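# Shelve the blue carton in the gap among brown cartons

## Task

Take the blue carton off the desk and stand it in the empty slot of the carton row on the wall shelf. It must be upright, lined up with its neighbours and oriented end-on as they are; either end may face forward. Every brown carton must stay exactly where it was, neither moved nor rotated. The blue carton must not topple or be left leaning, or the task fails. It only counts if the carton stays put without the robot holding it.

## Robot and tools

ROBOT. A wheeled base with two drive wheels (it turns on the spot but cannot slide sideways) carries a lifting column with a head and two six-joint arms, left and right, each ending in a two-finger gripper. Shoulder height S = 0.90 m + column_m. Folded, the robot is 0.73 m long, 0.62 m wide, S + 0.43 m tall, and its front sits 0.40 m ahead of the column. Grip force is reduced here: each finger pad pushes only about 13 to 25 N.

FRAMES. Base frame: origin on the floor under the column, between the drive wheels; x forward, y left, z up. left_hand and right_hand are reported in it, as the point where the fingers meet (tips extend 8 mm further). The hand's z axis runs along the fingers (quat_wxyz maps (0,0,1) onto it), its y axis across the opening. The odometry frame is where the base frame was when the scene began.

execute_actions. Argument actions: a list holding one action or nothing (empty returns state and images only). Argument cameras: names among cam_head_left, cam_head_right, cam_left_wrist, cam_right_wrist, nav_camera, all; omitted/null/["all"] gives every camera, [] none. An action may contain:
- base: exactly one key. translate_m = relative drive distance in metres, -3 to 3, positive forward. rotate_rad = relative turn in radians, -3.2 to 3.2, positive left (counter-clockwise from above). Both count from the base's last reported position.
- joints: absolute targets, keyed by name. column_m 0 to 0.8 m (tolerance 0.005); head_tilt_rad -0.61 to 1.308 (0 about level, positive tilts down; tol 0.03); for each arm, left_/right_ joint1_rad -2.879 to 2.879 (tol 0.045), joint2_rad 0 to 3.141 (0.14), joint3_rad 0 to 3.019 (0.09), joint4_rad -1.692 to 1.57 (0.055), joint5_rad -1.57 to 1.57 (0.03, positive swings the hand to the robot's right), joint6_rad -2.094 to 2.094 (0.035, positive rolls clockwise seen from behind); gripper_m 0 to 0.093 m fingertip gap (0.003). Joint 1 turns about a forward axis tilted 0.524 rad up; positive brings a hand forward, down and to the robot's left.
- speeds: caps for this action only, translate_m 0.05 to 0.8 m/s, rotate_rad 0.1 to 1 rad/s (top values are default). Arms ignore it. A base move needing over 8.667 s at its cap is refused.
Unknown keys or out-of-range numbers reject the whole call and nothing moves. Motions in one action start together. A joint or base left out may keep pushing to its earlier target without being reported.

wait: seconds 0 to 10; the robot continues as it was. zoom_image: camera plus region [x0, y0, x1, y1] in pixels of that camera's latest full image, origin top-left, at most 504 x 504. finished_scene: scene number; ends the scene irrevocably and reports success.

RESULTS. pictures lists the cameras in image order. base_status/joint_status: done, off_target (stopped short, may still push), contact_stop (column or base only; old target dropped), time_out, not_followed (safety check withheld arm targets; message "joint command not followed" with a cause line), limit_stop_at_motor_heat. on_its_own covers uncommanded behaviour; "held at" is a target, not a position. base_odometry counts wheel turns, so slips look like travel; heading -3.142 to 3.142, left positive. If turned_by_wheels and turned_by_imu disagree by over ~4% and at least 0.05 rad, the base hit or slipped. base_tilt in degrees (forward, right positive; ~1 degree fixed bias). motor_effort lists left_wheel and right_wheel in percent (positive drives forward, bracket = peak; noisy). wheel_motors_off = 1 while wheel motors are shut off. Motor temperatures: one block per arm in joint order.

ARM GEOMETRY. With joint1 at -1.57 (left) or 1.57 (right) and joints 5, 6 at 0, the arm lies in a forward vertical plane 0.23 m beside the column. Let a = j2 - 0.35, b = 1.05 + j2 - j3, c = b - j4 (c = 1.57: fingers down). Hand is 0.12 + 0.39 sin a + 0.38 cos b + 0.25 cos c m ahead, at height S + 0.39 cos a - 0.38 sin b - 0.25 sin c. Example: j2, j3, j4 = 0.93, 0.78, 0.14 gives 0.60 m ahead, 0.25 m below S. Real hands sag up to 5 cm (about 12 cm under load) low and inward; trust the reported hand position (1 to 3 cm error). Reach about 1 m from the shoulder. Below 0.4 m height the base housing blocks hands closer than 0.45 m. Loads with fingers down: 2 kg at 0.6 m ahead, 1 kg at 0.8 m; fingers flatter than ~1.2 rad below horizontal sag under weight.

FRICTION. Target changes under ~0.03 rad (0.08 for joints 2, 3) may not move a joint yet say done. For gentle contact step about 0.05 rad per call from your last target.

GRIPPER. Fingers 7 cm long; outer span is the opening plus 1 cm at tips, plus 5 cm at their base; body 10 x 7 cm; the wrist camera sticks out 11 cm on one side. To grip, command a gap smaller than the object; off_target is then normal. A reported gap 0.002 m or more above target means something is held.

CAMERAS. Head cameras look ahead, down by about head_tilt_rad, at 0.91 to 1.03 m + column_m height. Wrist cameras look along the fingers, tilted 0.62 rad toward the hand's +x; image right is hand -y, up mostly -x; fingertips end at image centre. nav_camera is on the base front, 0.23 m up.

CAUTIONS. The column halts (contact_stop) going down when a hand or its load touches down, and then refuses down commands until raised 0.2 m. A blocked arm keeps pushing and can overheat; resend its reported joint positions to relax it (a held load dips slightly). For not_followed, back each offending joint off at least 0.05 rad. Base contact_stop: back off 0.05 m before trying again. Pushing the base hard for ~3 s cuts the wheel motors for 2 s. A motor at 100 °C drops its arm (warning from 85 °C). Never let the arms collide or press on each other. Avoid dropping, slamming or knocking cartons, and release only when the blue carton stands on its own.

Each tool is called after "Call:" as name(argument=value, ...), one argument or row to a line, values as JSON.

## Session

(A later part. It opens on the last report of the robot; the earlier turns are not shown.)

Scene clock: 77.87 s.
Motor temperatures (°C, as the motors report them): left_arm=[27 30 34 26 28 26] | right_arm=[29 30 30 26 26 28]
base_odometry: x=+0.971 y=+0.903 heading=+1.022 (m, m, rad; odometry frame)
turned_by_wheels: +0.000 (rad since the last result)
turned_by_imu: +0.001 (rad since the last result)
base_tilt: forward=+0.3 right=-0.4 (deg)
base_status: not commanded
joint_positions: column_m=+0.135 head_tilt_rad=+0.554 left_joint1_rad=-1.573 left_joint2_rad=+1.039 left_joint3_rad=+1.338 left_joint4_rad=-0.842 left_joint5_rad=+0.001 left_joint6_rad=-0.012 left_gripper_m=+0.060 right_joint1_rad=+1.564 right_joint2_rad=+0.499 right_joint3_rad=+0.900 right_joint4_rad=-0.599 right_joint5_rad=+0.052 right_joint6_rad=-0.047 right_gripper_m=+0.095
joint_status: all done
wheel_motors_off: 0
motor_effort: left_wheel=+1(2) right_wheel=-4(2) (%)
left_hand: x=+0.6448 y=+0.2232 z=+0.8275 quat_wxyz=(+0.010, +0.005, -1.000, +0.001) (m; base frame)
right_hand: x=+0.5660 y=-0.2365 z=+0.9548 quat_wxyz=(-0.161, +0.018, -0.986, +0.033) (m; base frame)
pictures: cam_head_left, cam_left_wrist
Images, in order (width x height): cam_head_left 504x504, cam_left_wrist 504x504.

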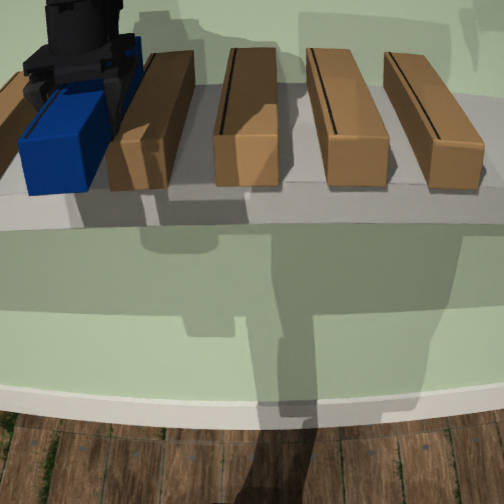

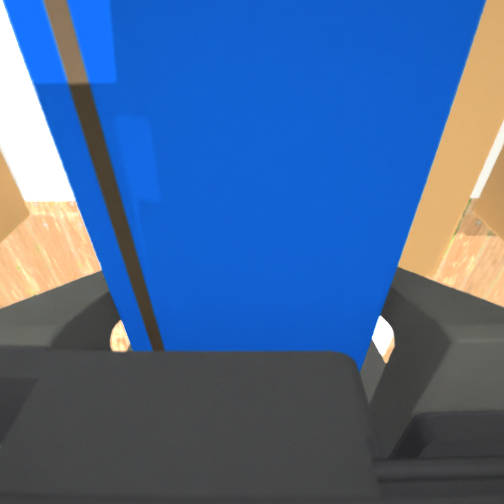

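Call:
execute_actions(
  actions=[
    {"base":{"translate_m":0.015},"speeds":{"translate_m":0.05}},
  ],
  cameras=[],
)

Call:
execute_actions(
  actions=[
    {"joints":{"column_m":0.125}},
  ],
  cameras=["cam_head_left","cam_head_right","cam_left_wrist"],
)

Scene clock: 79.03 s.
Motor temperatures (°C, as the motors report them): left_arm=[27 30 34 26 28 26] | right_arm=[29 30 30 26 26 28]
base_odometry: x=+0.979 y=+0.916 heading=+1.024 (m, m, rad; odometry frame)
turned_by_wheels: +0.002 (rad since the last result)
turned_by_imu: +0.002 (rad since the last result)
base_tilt: forward=+0.1 right=-0.3 (deg)
base_status: done
joint_positions: column_m=+0.135 head_tilt_rad=+0.554 left_joint1_rad=-1.573 left_joint2_rad=+1.039 left_joint3_rad=+1.338 left_joint4_rad=-0.841 left_joint5_rad=+0.001 left_joint6_rad=-0.012 left_gripper_m=+0.060 right_joint1_rad=+1.564 right_joint2_rad=+0.499 right_joint3_rad=+0.900 right_joint4_rad=-0.599 right_joint5_rad=+0.052 right_joint6_rad=-0.047 right_gripper_m=+0.095
joint_status: not commanded
wheel_motors_off: 0
motor_effort: left_wheel=+1(44) right_wheel=+0(37) (%)
left_hand: x=+0.6449 y=+0.2232 z=+0.8275 quat_wxyz=(+0.009, +0.005, -1.000, +0.001) (m; base frame)
right_hand: x=+0.5659 y=-0.2365 z=+0.9547 quat_wxyz=(-0.161, +0.018, -0.986, +0.033) (m; base frame)
pictures: none
No camera images: the call's "cameras" was empty. Leave "cameras" out to get every camera's image.

Scene clock: 79.77 s.
Motor temperatures (°C, as the motors report them): left_arm=[27 30 34 26 28 26] | right_arm=[29 30 30 26 26 28]
base_odometry: x=+0.979 y=+0.916 heading=+1.024 (m, m, rad; odometry frame)
turned_by_wheels: +0.000 (rad since the last result)
turned_by_imu: +0.000 (rad since the last result)
base_tilt: forward=+0.1 right=-0.4 (deg)
base_status: not commanded
joint_positions: column_m=+0.125 head_tilt_rad=+0.554 left_joint1_rad=-1.573 left_joint2_rad=+1.023 left_joint3_rad=+1.338 left_joint4_rad=-0.849 left_joint5_rad=+0.001 left_joint6_rad=-0.012 left_gripper_m=+0.060 right_joint1_rad=+1.564 right_joint2_rad=+0.499 right_joint3_rad=+0.900 right_joint4_rad=-0.599 right_joint5_rad=+0.052 right_joint6_rad=-0.047 right_gripper_m=+0.095
joint_status: all done
wheel_motors_off: 0
motor_effort: left_wheel=+2(2) right_wheel=-3(4) (%)
left_hand: x=+0.6461 y=+0.2232 z=+0.8257 quat_wxyz=(+0.006, +0.005, -1.000, +0.001) (m; base frame)
right_hand: x=+0.5659 y=-0.2365 z=+0.9447 quat_wxyz=(-0.161, +0.018, -0.986, +0.033) (m; base frame)
pictures: cam_head_left, cam_head_right, cam_left_wrist
Images, in order (width x height): cam_head_left 504x504, cam_head_right 504x504, cam_left_wrist 504x504.

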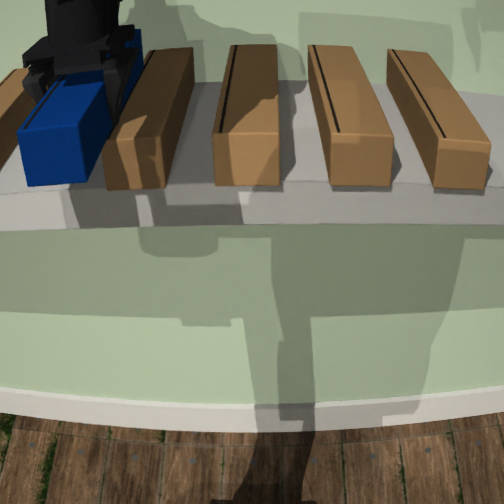

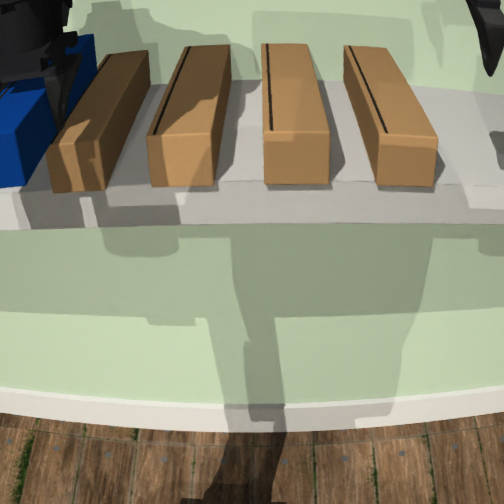

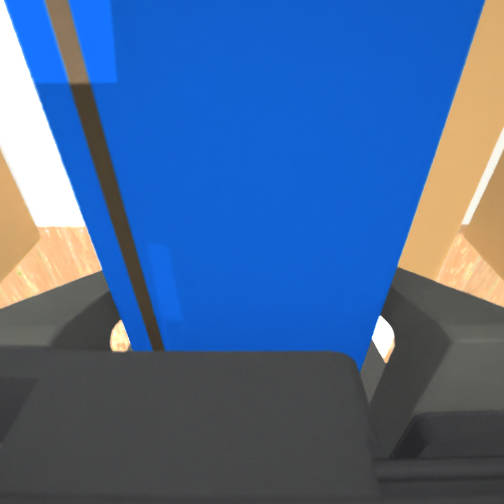

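Call:
execute_actions(
  actions=[
    {"joints":{"left_gripper_m":0.078}},
  ],
  cameras=[],
)

Call:
execute_actions(
  actions=[
    {"joints":{"column_m":0.3}},
  ],
  cameras=["cam_left_wrist"],
)

Call:
execute_actions(
  actions=[
    {"base":{"translate_m":-0.25},"joints":{"head_tilt_rad":0.7}},
  ],
  cameras=["cam_left_wrist","cam_head_left"],
)

Scene clock: 80.53 s.
Motor temperatures (°C, as the motors report them): left_arm=[27 30 34 26 28 26] | right_arm=[29 30 30 26 26 28]
base_odometry: x=+0.979 y=+0.916 heading=+1.024 (m, m, rad; odometry frame)
turned_by_wheels: +0.000 (rad since the last result)
turned_by_imu: +0.000 (rad since the last result)
base_tilt: forward=+0.1 right=-0.3 (deg)
base_status: not commanded
joint_positions: column_m=+0.125 head_tilt_rad=+0.554 left_joint1_rad=-1.573 left_joint2_rad=+1.023 left_joint3_rad=+1.338 left_joint4_rad=-0.849 left_joint5_rad=+0.000 left_joint6_rad=-0.012 left_gripper_m=+0.078 right_joint1_rad=+1.564 right_joint2_rad=+0.499 right_joint3_rad=+0.900 right_joint4_rad=-0.599 right_joint5_rad=+0.052 right_joint6_rad=-0.047 right_gripper_m=+0.095
joint_status: all done
wheel_motors_off: 0
motor_effort: left_wheel=+2(3) right_wheel=-1(2) (%)
left_hand: x=+0.6462 y=+0.2233 z=+0.8257 quat_wxyz=(+0.006, +0.005, -1.000, +0.001) (m; base frame)
right_hand: x=+0.5659 y=-0.2365 z=+0.9447 quat_wxyz=(-0.161, +0.018, -0.986, +0.033) (m; base frame)
pictures: none
No camera images: the call's "cameras" was empty. Leave "cameras" out to get every camera's image.

Scene clock: 83.40 s.
Motor temperatures (°C, as the motors report them): left_arm=[27 30 34 26 28 26] | right_arm=[29 30 30 26 26 28]
base_odometry: x=+0.979 y=+0.916 heading=+1.024 (m, m, rad; odometry frame)
turned_by_wheels: +0.000 (rad since the last result)
turned_by_imu: +0.001 (rad since the last result)
base_tilt: forward=+0.1 right=-0.3 (deg)
base_status: not commanded
joint_positions: column_m=+0.300 head_tilt_rad=+0.554 left_joint1_rad=-1.573 left_joint2_rad=+1.036 left_joint3_rad=+1.338 left_joint4_rad=-0.847 left_joint5_rad=+0.000 left_joint6_rad=-0.012 left_gripper_m=+0.078 right_joint1_rad=+1.564 right_joint2_rad=+0.499 right_joint3_rad=+0.900 right_joint4_rad=-0.599 right_joint5_rad=+0.052 right_joint6_rad=-0.047 right_gripper_m=+0.095
joint_status: all done
wheel_motors_off: 0
motor_effort: left_wheel=+2(2) right_wheel=-3(3) (%)
left_hand: x=+0.6439 y=+0.2233 z=+0.9938 quat_wxyz=(+0.011, +0.005, -1.000, +0.001) (m; base frame)
right_hand: x=+0.5659 y=-0.2365 z=+1.1195 quat_wxyz=(-0.161, +0.018, -0.986, +0.033) (m; base frame)
pictures: cam_left_wrist
Images, in order (width x height): cam_left_wrist 504x504.

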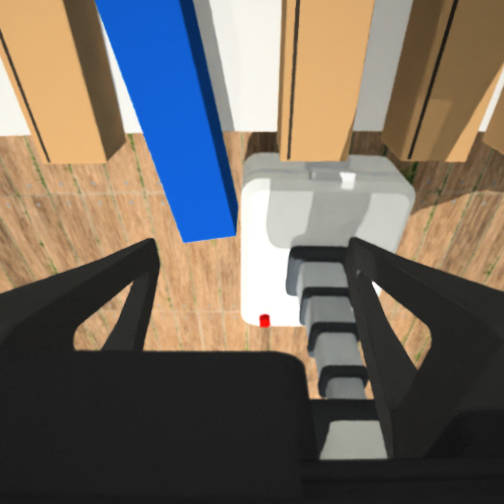

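Scene clock: 85.43 s.
Motor temperatures (°C, as the motors report them): left_arm=[27 30 34 26 28 26] | right_arm=[29 30 30 26 26 28]
base_odometry: x=+0.849 y=+0.702 heading=+1.026 (m, m, rad; odometry frame)
turned_by_wheels: +0.002 (rad since the last result)
turned_by_imu: +0.002 (rad since the last result)
base_tilt: forward=+0.1 right=-0.4 (deg)
base_status: done
joint_positions: column_m=+0.300 head_tilt_rad=+0.703 left_joint1_rad=-1.573 left_joint2_rad=+1.036 left_joint3_rad=+1.338 left_joint4_rad=-0.845 left_joint5_rad=+0.000 left_joint6_rad=-0.012 left_gripper_m=+0.078 right_joint1_rad=+1.564 right_joint2_rad=+0.499 right_joint3_rad=+0.899 right_joint4_rad=-0.599 right_joint5_rad=+0.052 right_joint6_rad=-0.047 right_gripper_m=+0.095
joint_status: all done
wheel_motors_off: 0
motor_effort: left_wheel=+2(54) right_wheel=-2(43) (%)
left_hand: x=+0.6445 y=+0.2233 z=+0.9938 quat_wxyz=(+0.010, +0.005, -1.000, +0.001) (m; base frame)
right_hand: x=+0.5658 y=-0.2365 z=+1.1196 quat_wxyz=(-0.161, +0.018, -0.986, +0.033) (m; base frame)
pictures: cam_head_left, cam_left_wrist
Images, in order (width x height): cam_head_left 504x504, cam_left_wrist 504x504.

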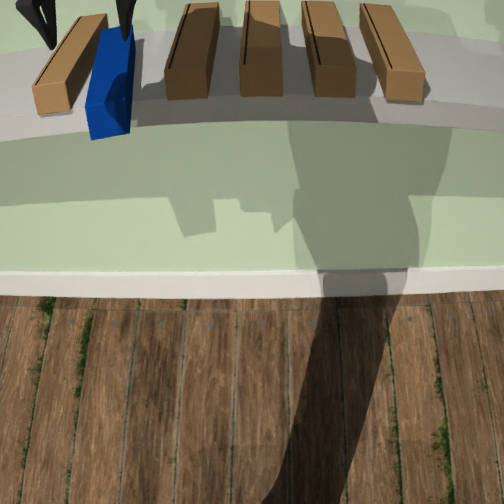

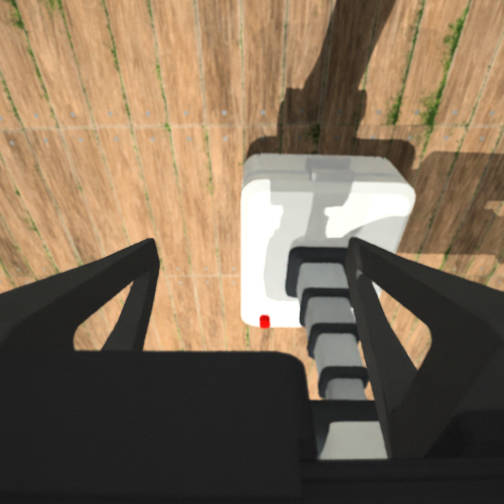

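Call:
execute_actions(
  actions=[
    {"base":{"rotate_rad":0.04},"joints":{"left_joint6_rad":0.03,"left_gripper_m":0.093}},
  ],
  cameras=[],
)

Call:
execute_actions(
  actions=[
    {"base":{"translate_m":0.23},"joints":{"column_m":0.22}},
  ],
  cameras=["cam_left_wrist","cam_head_left"],
)

Scene clock: 86.83 s.
Motor temperatures (°C, as the motors report them): left_arm=[27 30 34 26 28 26] | right_arm=[29 30 30 26 26 28]
base_odometry: x=+0.849 y=+0.702 heading=+1.064 (m, m, rad; odometry frame)
turned_by_wheels: +0.038 (rad since the last result)
turned_by_imu: +0.039 (rad since the last result)
base_tilt: forward=+0.1 right=-0.3 (deg)
base_status: done
joint_positions: column_m=+0.300 head_tilt_rad=+0.703 left_joint1_rad=-1.573 left_joint2_rad=+1.036 left_joint3_rad=+1.338 left_joint4_rad=-0.845 left_joint5_rad=+0.000 left_joint6_rad=+0.021 left_gripper_m=+0.093 right_joint1_rad=+1.564 right_joint2_rad=+0.499 right_joint3_rad=+0.899 right_joint4_rad=-0.599 right_joint5_rad=+0.052 right_joint6_rad=-0.047 right_gripper_m=+0.095
joint_status: all done
wheel_motors_off: 0
motor_effort: left_wheel=-1(44) right_wheel=-1(44) (%)
left_hand: x=+0.6445 y=+0.2235 z=+0.9938 quat_wxyz=(+0.010, -0.011, -1.000, +0.001) (m; base frame)
right_hand: x=+0.5658 y=-0.2365 z=+1.1196 quat_wxyz=(-0.161, +0.018, -0.986, +0.033) (m; base frame)
pictures: none
No camera images: the call's "cameras" was empty. Leave "cameras" out to get every camera's image.

Scene clock: 88.73 s.
Motor temperatures (°C, as the motors report them): left_arm=[27 30 34 26 28 26] | right_arm=[29 30 30 26 26 28]
base_odometry: x=+0.960 y=+0.903 heading=+1.065 (m, m, rad; odometry frame)
turned_by_wheels: +0.001 (rad since the last result)
turned_by_imu: +0.003 (rad since the last result)
base_tilt: forward=+0.2 right=-0.4 (deg)
base_status: done
joint_positions: column_m=+0.220 head_tilt_rad=+0.703 left_joint1_rad=-1.573 left_joint2_rad=+1.038 left_joint3_rad=+1.338 left_joint4_rad=-0.844 left_joint5_rad=+0.000 left_joint6_rad=+0.021 left_gripper_m=+0.093 right_joint1_rad=+1.564 right_joint2_rad=+0.498 right_joint3_rad=+0.899 right_joint4_rad=-0.599 right_joint5_rad=+0.052 right_joint6_rad=-0.047 right_gripper_m=+0.095
joint_status: all done
wheel_motors_off: 0
motor_effort: left_wheel=+1(48) right_wheel=+0(65) (%)
left_hand: x=+0.6446 y=+0.2235 z=+0.9133 quat_wxyz=(+0.010, -0.011, -1.000, +0.001) (m; base frame)
right_hand: x=+0.5659 y=-0.2365 z=+1.0400 quat_wxyz=(-0.162, +0.018, -0.986, +0.033) (m; base frame)
pictures: cam_head_left, cam_left_wrist
Images, in order (width x height): cam_head_left 504x504, cam_left_wrist 504x504.

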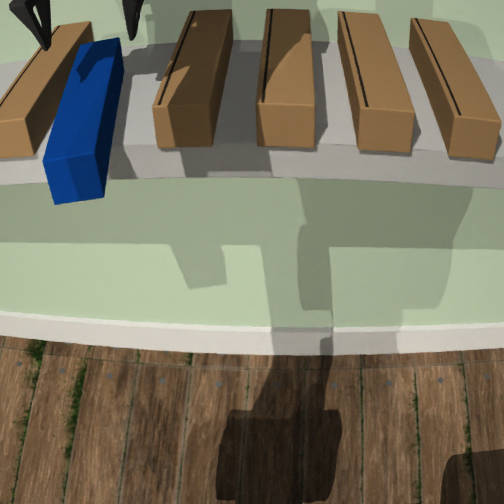

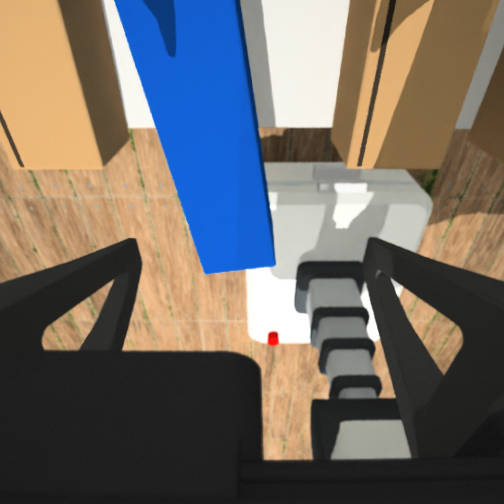

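Call:
execute_actions(
  actions=[
    {"base":{"translate_m":-0.03},"joints":{"left_joint6_rad":-0.16}},
  ],
  cameras=[],
)

Call:
execute_actions(
  actions=[
    {"base":{"rotate_rad":0.02},"joints":{"column_m":0.17}},
  ],
  cameras=["cam_left_wrist","cam_head_left"],
)

Scene clock: 90.00 s.
Motor temperatures (°C, as the motors report them): left_arm=[27 30 34 26 28 26] | right_arm=[29 30 30 26 26 28]
base_odometry: x=+0.946 y=+0.877 heading=+1.063 (m, m, rad; odometry frame)
turned_by_wheels: -0.002 (rad since the last result)
turned_by_imu: -0.002 (rad since the last result)
base_tilt: forward=+0.1 right=-0.4 (deg)
base_status: done
joint_positions: column_m=+0.220 head_tilt_rad=+0.703 left_joint1_rad=-1.573 left_joint2_rad=+1.038 left_joint3_rad=+1.338 left_joint4_rad=-0.843 left_joint5_rad=+0.000 left_joint6_rad=-0.150 left_gripper_m=+0.093 right_joint1_rad=+1.564 right_joint2_rad=+0.498 right_joint3_rad=+0.899 right_joint4_rad=-0.599 right_joint5_rad=+0.052 right_joint6_rad=-0.047 right_gripper_m=+0.095
joint_status: all done
wheel_motors_off: 0
motor_effort: left_wheel=-1(35) right_wheel=-1(44) (%)
left_hand: x=+0.6448 y=+0.2235 z=+0.9133 quat_wxyz=(+0.010, +0.074, -0.997, +0.000) (m; base frame)
right_hand: x=+0.5659 y=-0.2365 z=+1.0400 quat_wxyz=(-0.162, +0.018, -0.986, +0.033) (m; base frame)
pictures: none
No camera images: the call's "cameras" was empty. Leave "cameras" out to get every camera's image.

Scene clock: 91.23 s.
Motor temperatures (°C, as the motors report them): left_arm=[27 30 34 26 28 26] | right_arm=[29 30 30 26 26 28]
base_odometry: x=+0.946 y=+0.877 heading=+1.081 (m, m, rad; odometry frame)
turned_by_wheels: +0.017 (rad since the last result)
turned_by_imu: +0.018 (rad since the last result)
base_tilt: forward=+0.2 right=-0.3 (deg)
base_status: done
joint_positions: column_m=+0.170 head_tilt_rad=+0.703 left_joint1_rad=-1.573 left_joint2_rad=+1.038 left_joint3_rad=+1.338 left_joint4_rad=-0.843 left_joint5_rad=+0.000 left_joint6_rad=-0.150 left_gripper_m=+0.093 right_joint1_rad=+1.564 right_joint2_rad=+0.498 right_joint3_rad=+0.899 right_joint4_rad=-0.599 right_joint5_rad=+0.052 right_joint6_rad=-0.047 right_gripper_m=+0.095
joint_status: all done
wheel_motors_off: 0
motor_effort: left_wheel=-2(53) right_wheel=+3(48) (%)
left_hand: x=+0.6448 y=+0.2235 z=+0.8633 quat_wxyz=(+0.010, +0.074, -0.997, +0.000) (m; base frame)
right_hand: x=+0.5659 y=-0.2365 z=+0.9900 quat_wxyz=(-0.162, +0.018, -0.986, +0.033) (m; base frame)
pictures: cam_head_left, cam_left_wrist
Images, in order (width x height): cam_head_left 504x504, cam_left_wrist 504x504.

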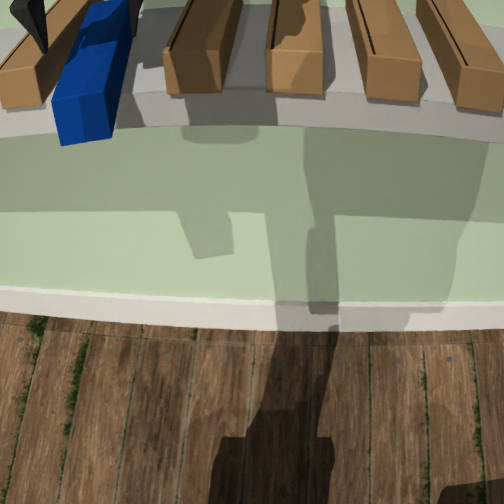

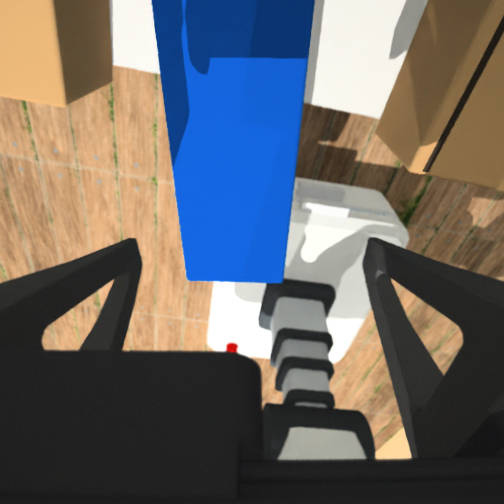

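Call:
execute_actions(
  actions=[
    {"base":{"rotate_rad":0.008},"joints":{"column_m":0.135}},
  ],
  cameras=["cam_left_wrist","cam_head_left"],
)

Scene clock: 92.43 s.
Motor temperatures (°C, as the motors report them): left_arm=[27 30 34 26 28 26] | right_arm=[29 30 30 26 26 28]
base_odometry: x=+0.946 y=+0.877 heading=+1.086 (m, m, rad; odometry frame)
turned_by_wheels: +0.006 (rad since the last result)
turned_by_imu: +0.006 (rad since the last result)
base_tilt: forward=+0.1 right=-0.4 (deg)
base_status: done
joint_positions: column_m=+0.135 head_tilt_rad=+0.703 left_joint1_rad=-1.573 left_joint2_rad=+1.038 left_joint3_rad=+1.338 left_joint4_rad=-0.843 left_joint5_rad=+0.000 left_joint6_rad=-0.150 left_gripper_m=+0.093 right_joint1_rad=+1.564 right_joint2_rad=+0.498 right_joint3_rad=+0.899 right_joint4_rad=-0.599 right_joint5_rad=+0.052 right_joint6_rad=-0.047 right_gripper_m=+0.095
joint_status: all done
wheel_motors_off: 0
motor_effort: left_wheel=-1(52) right_wheel=+1(40) (%)
left_hand: x=+0.6447 y=+0.2236 z=+0.8281 quat_wxyz=(+0.010, +0.074, -0.997, +0.000) (m; base frame)
right_hand: x=+0.5659 y=-0.2365 z=+0.9550 quat_wxyz=(-0.162, +0.018, -0.986, +0.033) (m; base frame)
pictures: cam_head_left, cam_left_wrist
Images, in order (width x height): cam_head_left 504x504, cam_left_wrist 504x504.

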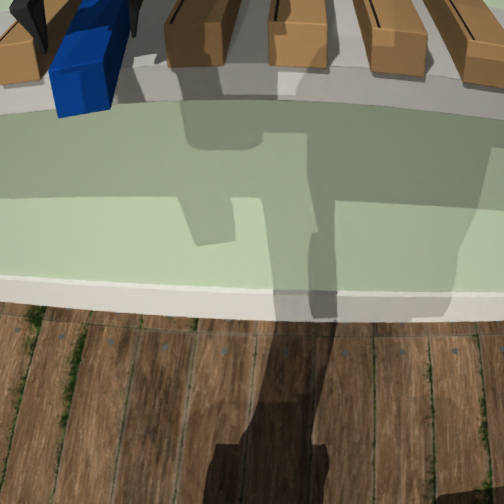

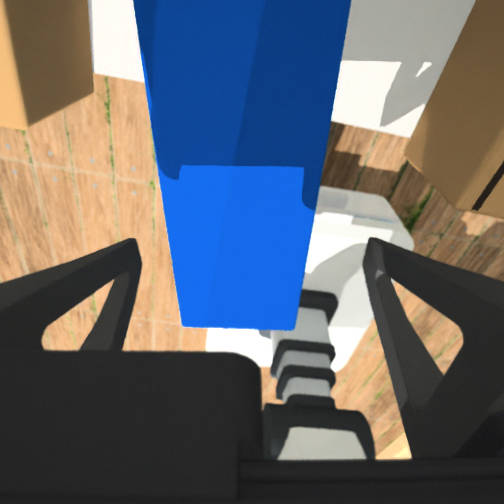

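Call:
execute_actions(
  actions=[
    {"joints":{"column_m":0.1}},
  ],
  cameras=["cam_left_wrist"],
)

Call:
execute_actions(
  actions=[
    {"joints":{"left_gripper_m":0.04}},
  ],
  cameras=["cam_left_wrist","cam_head_left"],
)

Scene clock: 93.73 s.
Motor temperatures (°C, as the motors report them): left_arm=[27 30 34 26 28 26] | right_arm=[29 30 30 26 26 28]
base_odometry: x=+0.946 y=+0.877 heading=+1.086 (m, m, rad; odometry frame)
turned_by_wheels: +0.000 (rad since the last result)
turned_by_imu: +0.001 (rad since the last result)
base_tilt: forward=+0.2 right=-0.3 (deg)
base_status: not commanded
joint_positions: column_m=+0.100 head_tilt_rad=+0.703 left_joint1_rad=-1.573 left_joint2_rad=+1.038 left_joint3_rad=+1.338 left_joint4_rad=-0.843 left_joint5_rad=+0.000 left_joint6_rad=-0.150 left_gripper_m=+0.093 right_joint1_rad=+1.564 right_joint2_rad=+0.498 right_joint3_rad=+0.899 right_joint4_rad=-0.599 right_joint5_rad=+0.052 right_joint6_rad=-0.047 right_gripper_m=+0.095
joint_status: all done
wheel_motors_off: 0
motor_effort: left_wheel=-2(2) right_wheel=+2(3) (%)
left_hand: x=+0.6447 y=+0.2236 z=+0.7931 quat_wxyz=(+0.010, +0.074, -0.997, +0.000) (m; base frame)
right_hand: x=+0.5659 y=-0.2365 z=+0.9200 quat_wxyz=(-0.162, +0.018, -0.986, +0.033) (m; base frame)
pictures: cam_left_wrist
Images, in order (width x height): cam_left_wrist 504x504.

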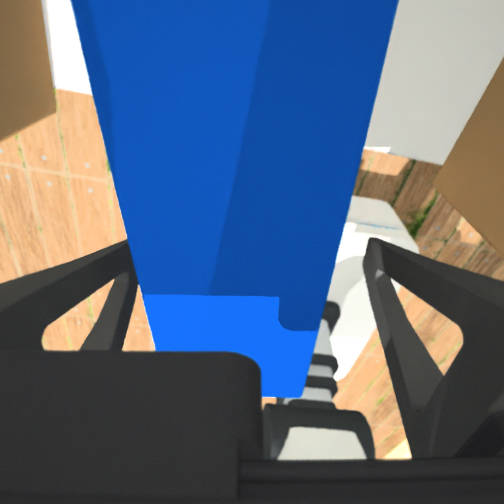

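Scene clock: 94.33 s.
Motor temperatures (°C, as the motors report them): left_arm=[27 30 34 26 28 26] | right_arm=[29 30 30 26 26 28]
base_odometry: x=+0.946 y=+0.877 heading=+1.086 (m, m, rad; odometry frame)
turned_by_wheels: +0.000 (rad since the last result)
turned_by_imu: +0.000 (rad since the last result)
base_tilt: forward=+0.1 right=-0.5 (deg)
base_status: not commanded
joint_positions: column_m=+0.100 head_tilt_rad=+0.703 left_joint1_rad=-1.573 left_joint2_rad=+1.038 left_joint3_rad=+1.338 left_joint4_rad=-0.843 left_joint5_rad=+0.000 left_joint6_rad=-0.150 left_gripper_m=+0.057 right_joint1_rad=+1.564 right_joint2_rad=+0.498 right_joint3_rad=+0.899 right_joint4_rad=-0.599 right_joint5_rad=+0.052 right_joint6_rad=-0.047 right_gripper_m=+0.095
joint_status: left_gripper_m off_target (ended at +0.057, target +0.040)
wheel_motors_off: 0
motor_effort: left_wheel=-2(2) right_wheel=+2(4) (%)
left_hand: x=+0.6447 y=+0.2236 z=+0.7931 quat_wxyz=(+0.010, +0.074, -0.997, +0.000) (m; base frame)
right_hand: x=+0.5659 y=-0.2365 z=+0.9200 quat_wxyz=(-0.162, +0.018, -0.986, +0.033) (m; base frame)
pictures: cam_head_left, cam_left_wrist
Images, in order (width x height): cam_head_left 504x504, cam_left_wrist 504x504.

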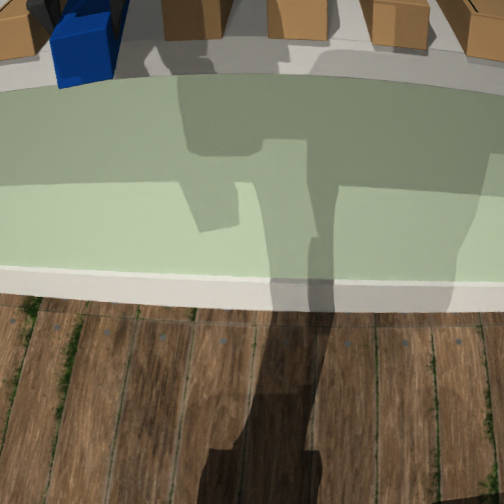

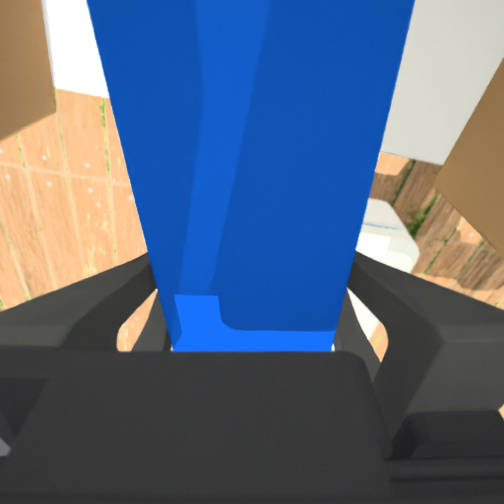

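Call:
execute_actions(
  actions=[
    {"joints":{"column_m":0.115}},
  ],
  cameras=[],
)

Call:
execute_actions(
  actions=[
    {"base":{"translate_m":-0.3},"speeds":{"translate_m":0.3}},
  ],
  cameras=[],
)

Call:
execute_actions(
  actions=[
    {"base":{"rotate_rad":3.05},"joints":{"column_m":0.3,"left_joint5_rad":-1.1,"left_joint6_rad":0,"left_joint3_rad":1.15,"left_joint4_rad":-0.63,"head_tilt_rad":0.5}},
  ],
  cameras=["cam_head_left","cam_left_wrist"],
)

Scene clock: 95.50 s.
Motor temperatures (°C, as the motors report them): left_arm=[27 30 34 26 28 26] | right_arm=[29 30 30 26 26 28]
base_odometry: x=+0.946 y=+0.877 heading=+1.086 (m, m, rad; odometry frame)
turned_by_wheels: +0.000 (rad since the last result)
turned_by_imu: +0.000 (rad since the last result)
base_tilt: forward=+0.2 right=-0.4 (deg)
base_status: not commanded
joint_positions: column_m=+0.115 head_tilt_rad=+0.703 left_joint1_rad=-1.573 left_joint2_rad=+1.039 left_joint3_rad=+1.338 left_joint4_rad=-0.843 left_joint5_rad=+0.000 left_joint6_rad=-0.150 left_gripper_m=+0.057 right_joint1_rad=+1.564 right_joint2_rad=+0.498 right_joint3_rad=+0.899 right_joint4_rad=-0.599 right_joint5_rad=+0.052 right_joint6_rad=-0.047 right_gripper_m=+0.095
joint_status: all done
wheel_motors_off: 0
motor_effort: left_wheel=-3(2) right_wheel=+4(3) (%)
left_hand: x=+0.6446 y=+0.2236 z=+0.8076 quat_wxyz=(+0.010, +0.074, -0.997, +0.000) (m; base frame)
right_hand: x=+0.5659 y=-0.2365 z=+0.9349 quat_wxyz=(-0.162, +0.018, -0.986, +0.033) (m; base frame)
pictures: none
No camera images: the call's "cameras" was empty. Leave "cameras" out to get every camera's image.

Scene clock: 97.63 s.
Motor temperatures (°C, as the motors report them): left_arm=[27 30 34 26 28 26] | right_arm=[29 30 30 26 26 28]
base_odometry: x=+0.806 y=+0.611 heading=+1.088 (m, m, rad; odometry frame)
turned_by_wheels: +0.001 (rad since the last result)
turned_by_imu: +0.002 (rad since the last result)
base_tilt: forward=+0.0 right=-0.3 (deg)
base_status: done
joint_positions: column_m=+0.115 head_tilt_rad=+0.703 left_joint1_rad=-1.573 left_joint2_rad=+1.039 left_joint3_rad=+1.338 left_joint4_rad=-0.843 left_joint5_rad=+0.000 left_joint6_rad=-0.150 left_gripper_m=+0.057 right_joint1_rad=+1.564 right_joint2_rad=+0.498 right_joint3_rad=+0.899 right_joint4_rad=-0.599 right_joint5_rad=+0.052 right_joint6_rad=-0.047 right_gripper_m=+0.095
joint_status: not commanded
wheel_motors_off: 0
motor_effort: left_wheel=+1(63) right_wheel=-1(35) (%)
left_hand: x=+0.6445 y=+0.2236 z=+0.8074 quat_wxyz=(+0.010, +0.074, -0.997, +0.000) (m; base frame)
right_hand: x=+0.5659 y=-0.2365 z=+0.9351 quat_wxyz=(-0.162, +0.018, -0.986, +0.033) (m; base frame)
pictures: none
No camera images: the call's "cameras" was empty. Leave "cameras" out to get every camera's image.

Scene clock: 102.27 s.
Motor temperatures (°C, as the motors report them): left_arm=[27 30 34 26 28 26] | right_arm=[29 30 30 26 26 28]
base_odometry: x=+0.806 y=+0.611 heading=-2.147 (m, m, rad; odometry frame)
turned_by_wheels: +3.049 (rad since the last result)
turned_by_imu: +3.041 (rad since the last result)
base_tilt: forward=+0.1 right=-0.4 (deg)
base_status: done
joint_positions: column_m=+0.300 head_tilt_rad=+0.518 left_joint1_rad=-1.573 left_joint2_rad=+1.052 left_joint3_rad=+1.138 left_joint4_rad=-0.638 left_joint5_rad=-1.095 left_joint6_rad=-0.008 left_gripper_m=+0.057 right_joint1_rad=+1.564 right_joint2_rad=+0.498 right_joint3_rad=+0.899 right_joint4_rad=-0.599 right_joint5_rad=+0.052 right_joint6_rad=-0.047 right_gripper_m=+0.095
joint_status: all done
wheel_motors_off: 0
motor_effort: left_wheel=-4(52) right_wheel=+3(54) (%)
left_hand: x=+0.5881 y=+0.3766 z=+1.0287 quat_wxyz=(+0.010, -0.004, -0.854, -0.520) (m; base frame)
right_hand: x=+0.5659 y=-0.2365 z=+1.1201 quat_wxyz=(-0.162, +0.018, -0.986, +0.033) (m; base frame)
pictures: cam_head_left, cam_left_wrist
Images, in order (width x height): cam_head_left 504x504, cam_left_wrist 504x504.

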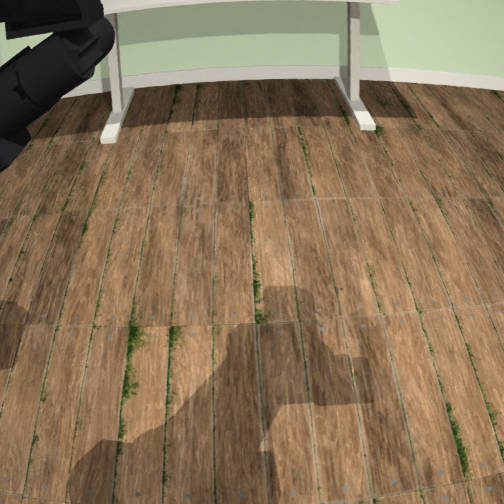

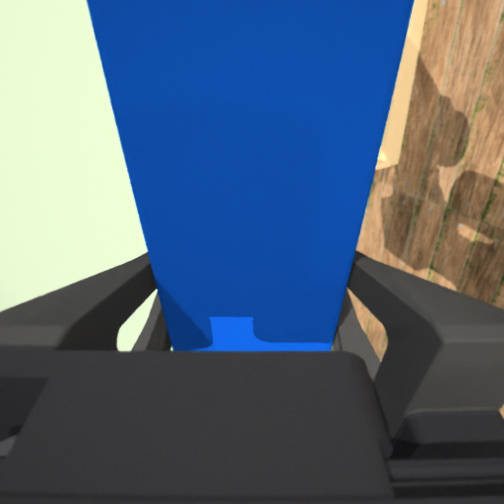

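Call:
execute_actions(
  actions=[
    {"base":{"translate_m":0.9},"joints":{"left_joint1_rad":-1.9,"head_tilt_rad":0.6}},
  ],
  cameras=["cam_head_left","cam_head_right"],
)

Scene clock: 105.67 s.
Motor temperatures (°C, as the motors report them): left_arm=[27 30 34 26 28 26] | right_arm=[29 30 30 26 26 28]
base_odometry: x=+0.316 y=-0.144 heading=-2.147 (m, m, rad; odometry frame)
turned_by_wheels: +0.000 (rad since the last result)
turned_by_imu: +0.003 (rad since the last result)
base_tilt: forward=+0.2 right=-0.4 (deg)
base_status: done
joint_positions: column_m=+0.300 head_tilt_rad=+0.604 left_joint1_rad=-1.908 left_joint2_rad=+1.052 left_joint3_rad=+1.138 left_joint4_rad=-0.636 left_joint5_rad=-1.096 left_joint6_rad=-0.007 left_gripper_m=+0.057 right_joint1_rad=+1.564 right_joint2_rad=+0.498 right_joint3_rad=+0.899 right_joint4_rad=-0.599 right_joint5_rad=+0.052 right_joint6_rad=-0.047 right_gripper_m=+0.095
joint_status: all done
wheel_motors_off: 0
motor_effort: left_wheel=+0(47) right_wheel=-1(51) (%)
left_hand: x=+0.6021 y=+0.2354 z=+1.0051 quat_wxyz=(-0.035, -0.077, -0.917, -0.391) (m; base frame)
right_hand: x=+0.5658 y=-0.2365 z=+1.1197 quat_wxyz=(-0.161, +0.018, -0.986, +0.033) (m; base frame)
pictures: cam_head_left, cam_head_right
Images, in order (width x height): cam_head_left 504x504, cam_head_right 504x504.

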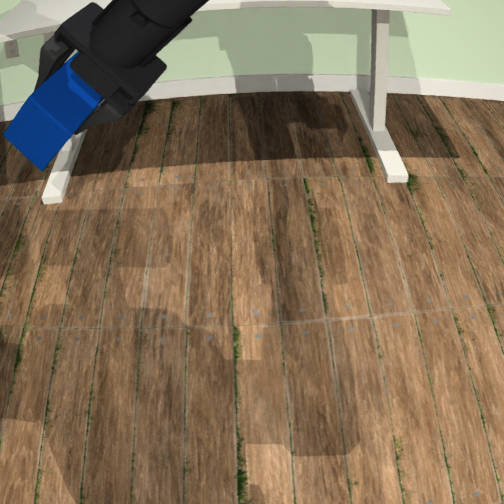

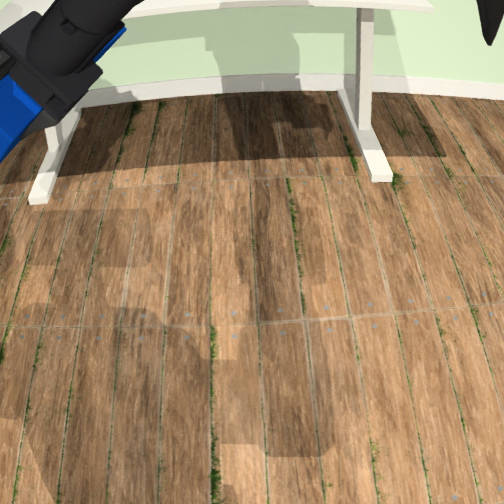

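Call:
execute_actions(
  actions=[
    {"joints":{"left_joint1_rad":-1.57,"left_joint5_rad":0.45,"head_tilt_rad":0.75}},
  ],
  cameras=["cam_head_left"],
)

Scene clock: 107.63 s.
Motor temperatures (°C, as the motors report them): left_arm=[27 30 34 26 28 26] | right_arm=[29 30 30 26 26 28]
base_odometry: x=+0.316 y=-0.144 heading=-2.147 (m, m, rad; odometry frame)
turned_by_wheels: +0.000 (rad since the last result)
turned_by_imu: +0.001 (rad since the last result)
base_tilt: forward=+0.2 right=-0.4 (deg)
base_status: not commanded
joint_positions: column_m=+0.300 head_tilt_rad=+0.752 left_joint1_rad=-1.563 left_joint2_rad=+1.052 left_joint3_rad=+1.138 left_joint4_rad=-0.636 left_joint5_rad=+0.446 left_joint6_rad=-0.007 left_gripper_m=+0.057 right_joint1_rad=+1.564 right_joint2_rad=+0.498 right_joint3_rad=+0.899 right_joint4_rad=-0.599 right_joint5_rad=+0.052 right_joint6_rad=-0.047 right_gripper_m=+0.095
joint_status: all done
wheel_motors_off: 0
motor_effort: left_wheel=+0(0) right_wheel=-4(0) (%)
left_hand: x=+0.5865 y=+0.1541 z=+0.9521 quat_wxyz=(+0.013, +0.008, -0.976, +0.218) (m; base frame)
right_hand: x=+0.5658 y=-0.2365 z=+1.1197 quat_wxyz=(-0.161, +0.018, -0.986, +0.033) (m; base frame)
pictures: cam_head_left
Images, in order (width x height): cam_head_left 504x504.

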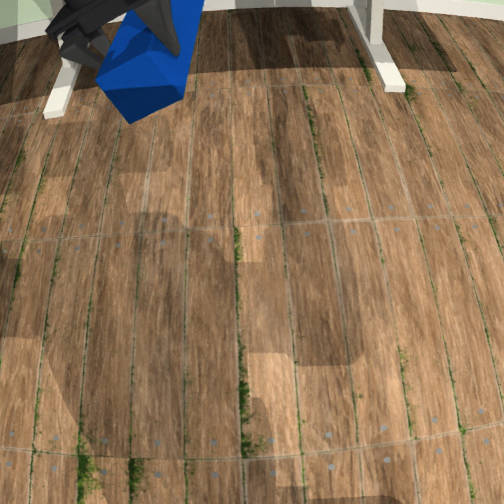

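Call:
execute_actions(
  actions=[
    {"base":{"translate_m":1.42},"joints":{"left_joint5_rad":-1.1,"head_tilt_rad":0.7,"column_m":0.2}},
  ],
  cameras=["cam_head_left","cam_left_wrist"],
)

Scene clock: 111.67 s.
Motor temperatures (°C, as the motors report them): left_arm=[27 30 34 26 28 26] | right_arm=[29 30 30 26 26 28]
base_odometry: x=-0.457 y=-1.335 heading=-2.146 (m, m, rad; odometry frame)
turned_by_wheels: +0.000 (rad since the last result)
turned_by_imu: +0.004 (rad since the last result)
base_tilt: forward=+0.1 right=-0.3 (deg)
base_status: done
joint_positions: column_m=+0.200 head_tilt_rad=+0.716 left_joint1_rad=-1.563 left_joint2_rad=+1.052 left_joint3_rad=+1.138 left_joint4_rad=-0.635 left_joint5_rad=-1.094 left_joint6_rad=-0.007 left_gripper_m=+0.057 right_joint1_rad=+1.564 right_joint2_rad=+0.498 right_joint3_rad=+0.899 right_joint4_rad=-0.599 right_joint5_rad=+0.052 right_joint6_rad=-0.047 right_gripper_m=+0.095
joint_status: all done
wheel_motors_off: 0
motor_effort: left_wheel=+0(29) right_wheel=+0(27) (%)
left_hand: x=+0.5877 y=+0.3804 z=+0.9300 quat_wxyz=(+0.010, -0.002, -0.852, -0.523) (m; base frame)
right_hand: x=+0.5659 y=-0.2365 z=+1.0202 quat_wxyz=(-0.162, +0.018, -0.986, +0.033) (m; base frame)
pictures: cam_head_left, cam_left_wrist
Images, in order (width x height): cam_head_left 504x504, cam_left_wrist 504x504.

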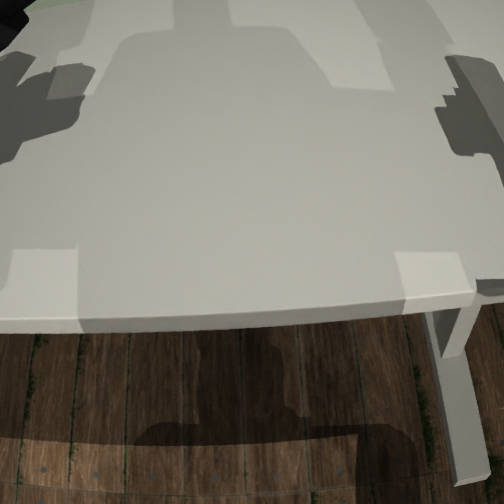

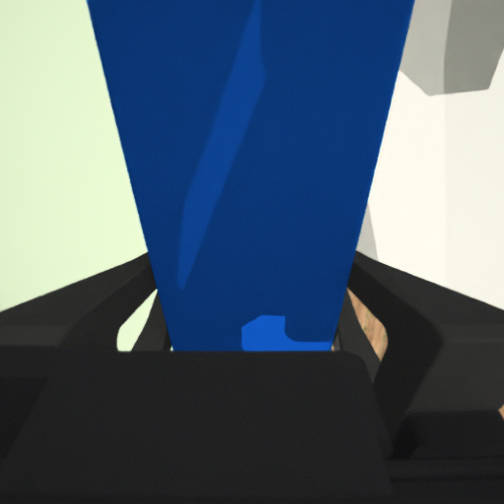

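Call:
execute_actions(
  actions=[
    {"base":{"translate_m":0.06},"joints":{"column_m":0.06}},
  ],
  cameras=[],
)

Call:
execute_actions(
  actions=[
    {"joints":{"column_m":0.02}},
  ],
  cameras=["cam_head_left","cam_left_wrist"],
)

Scene clock: 114.30 s.
Motor temperatures (°C, as the motors report them): left_arm=[27 30 34 26 28 26] | right_arm=[29 30 30 26 26 28]
base_odometry: x=-0.490 y=-1.385 heading=-2.146 (m, m, rad; odometry frame)
turned_by_wheels: +0.000 (rad since the last result)
turned_by_imu: +0.001 (rad since the last result)
base_tilt: forward=+0.2 right=-0.4 (deg)
base_status: done
joint_positions: column_m=+0.060 head_tilt_rad=+0.716 left_joint1_rad=-1.563 left_joint2_rad=+1.052 left_joint3_rad=+1.138 left_joint4_rad=-0.635 left_joint5_rad=-1.095 left_joint6_rad=-0.007 left_gripper_m=+0.057 right_joint1_rad=+1.564 right_joint2_rad=+0.498 right_joint3_rad=+0.899 right_joint4_rad=-0.599 right_joint5_rad=+0.052 right_joint6_rad=-0.047 right_gripper_m=+0.095
joint_status: all done
wheel_motors_off: 0
motor_effort: left_wheel=+0(30) right_wheel=+1(25) (%)
left_hand: x=+0.5878 y=+0.3804 z=+0.7901 quat_wxyz=(+0.010, -0.002, -0.852, -0.523) (m; base frame)
right_hand: x=+0.5659 y=-0.2365 z=+0.8801 quat_wxyz=(-0.162, +0.018, -0.986, +0.033) (m; base frame)
pictures: none
No camera images: the call's "cameras" was empty. Leave "cameras" out to get every camera's image.

Scene clock: 115.40 s.
Motor temperatures (°C, as the motors report them): left_arm=[27 30 34 26 28 26] | right_arm=[29 30 30 26 26 28]
base_odometry: x=-0.490 y=-1.385 heading=-2.146 (m, m, rad; odometry frame)
turned_by_wheels: +0.000 (rad since the last result)
turned_by_imu: +0.000 (rad since the last result)
base_tilt: forward=+0.1 right=-0.4 (deg)
base_status: not commanded
joint_positions: column_m=+0.020 head_tilt_rad=+0.716 left_joint1_rad=-1.563 left_joint2_rad=+1.044 left_joint3_rad=+1.138 left_joint4_rad=-0.635 left_joint5_rad=-1.117 left_joint6_rad=-0.007 left_gripper_m=+0.057 right_joint1_rad=+1.564 right_joint2_rad=+0.498 right_joint3_rad=+0.899 right_joint4_rad=-0.599 right_joint5_rad=+0.052 right_joint6_rad=-0.047 right_gripper_m=+0.095
joint_status: column_m contact_stop (moved -0.040 of -0.040)
wheel_motors_off: 0
motor_effort: left_wheel=+0(0) right_wheel=-1(1) (%)
left_hand: x=+0.5893 y=+0.3821 z=+0.7574 quat_wxyz=(+0.006, +0.000, -0.846, -0.533) (m; base frame)
right_hand: x=+0.5659 y=-0.2365 z=+0.8401 quat_wxyz=(-0.162, +0.018, -0.986, +0.033) (m; base frame)
pictures: cam_head_left, cam_left_wrist
Images, in order (width x height): cam_head_left 504x504, cam_left_wrist 504x504.

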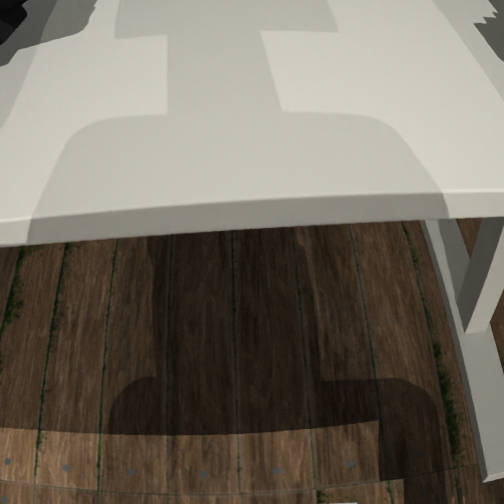

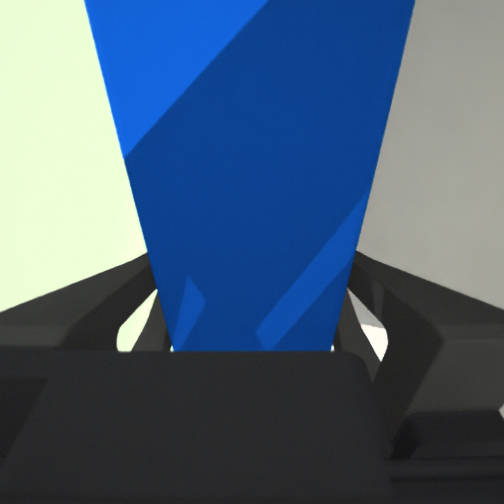

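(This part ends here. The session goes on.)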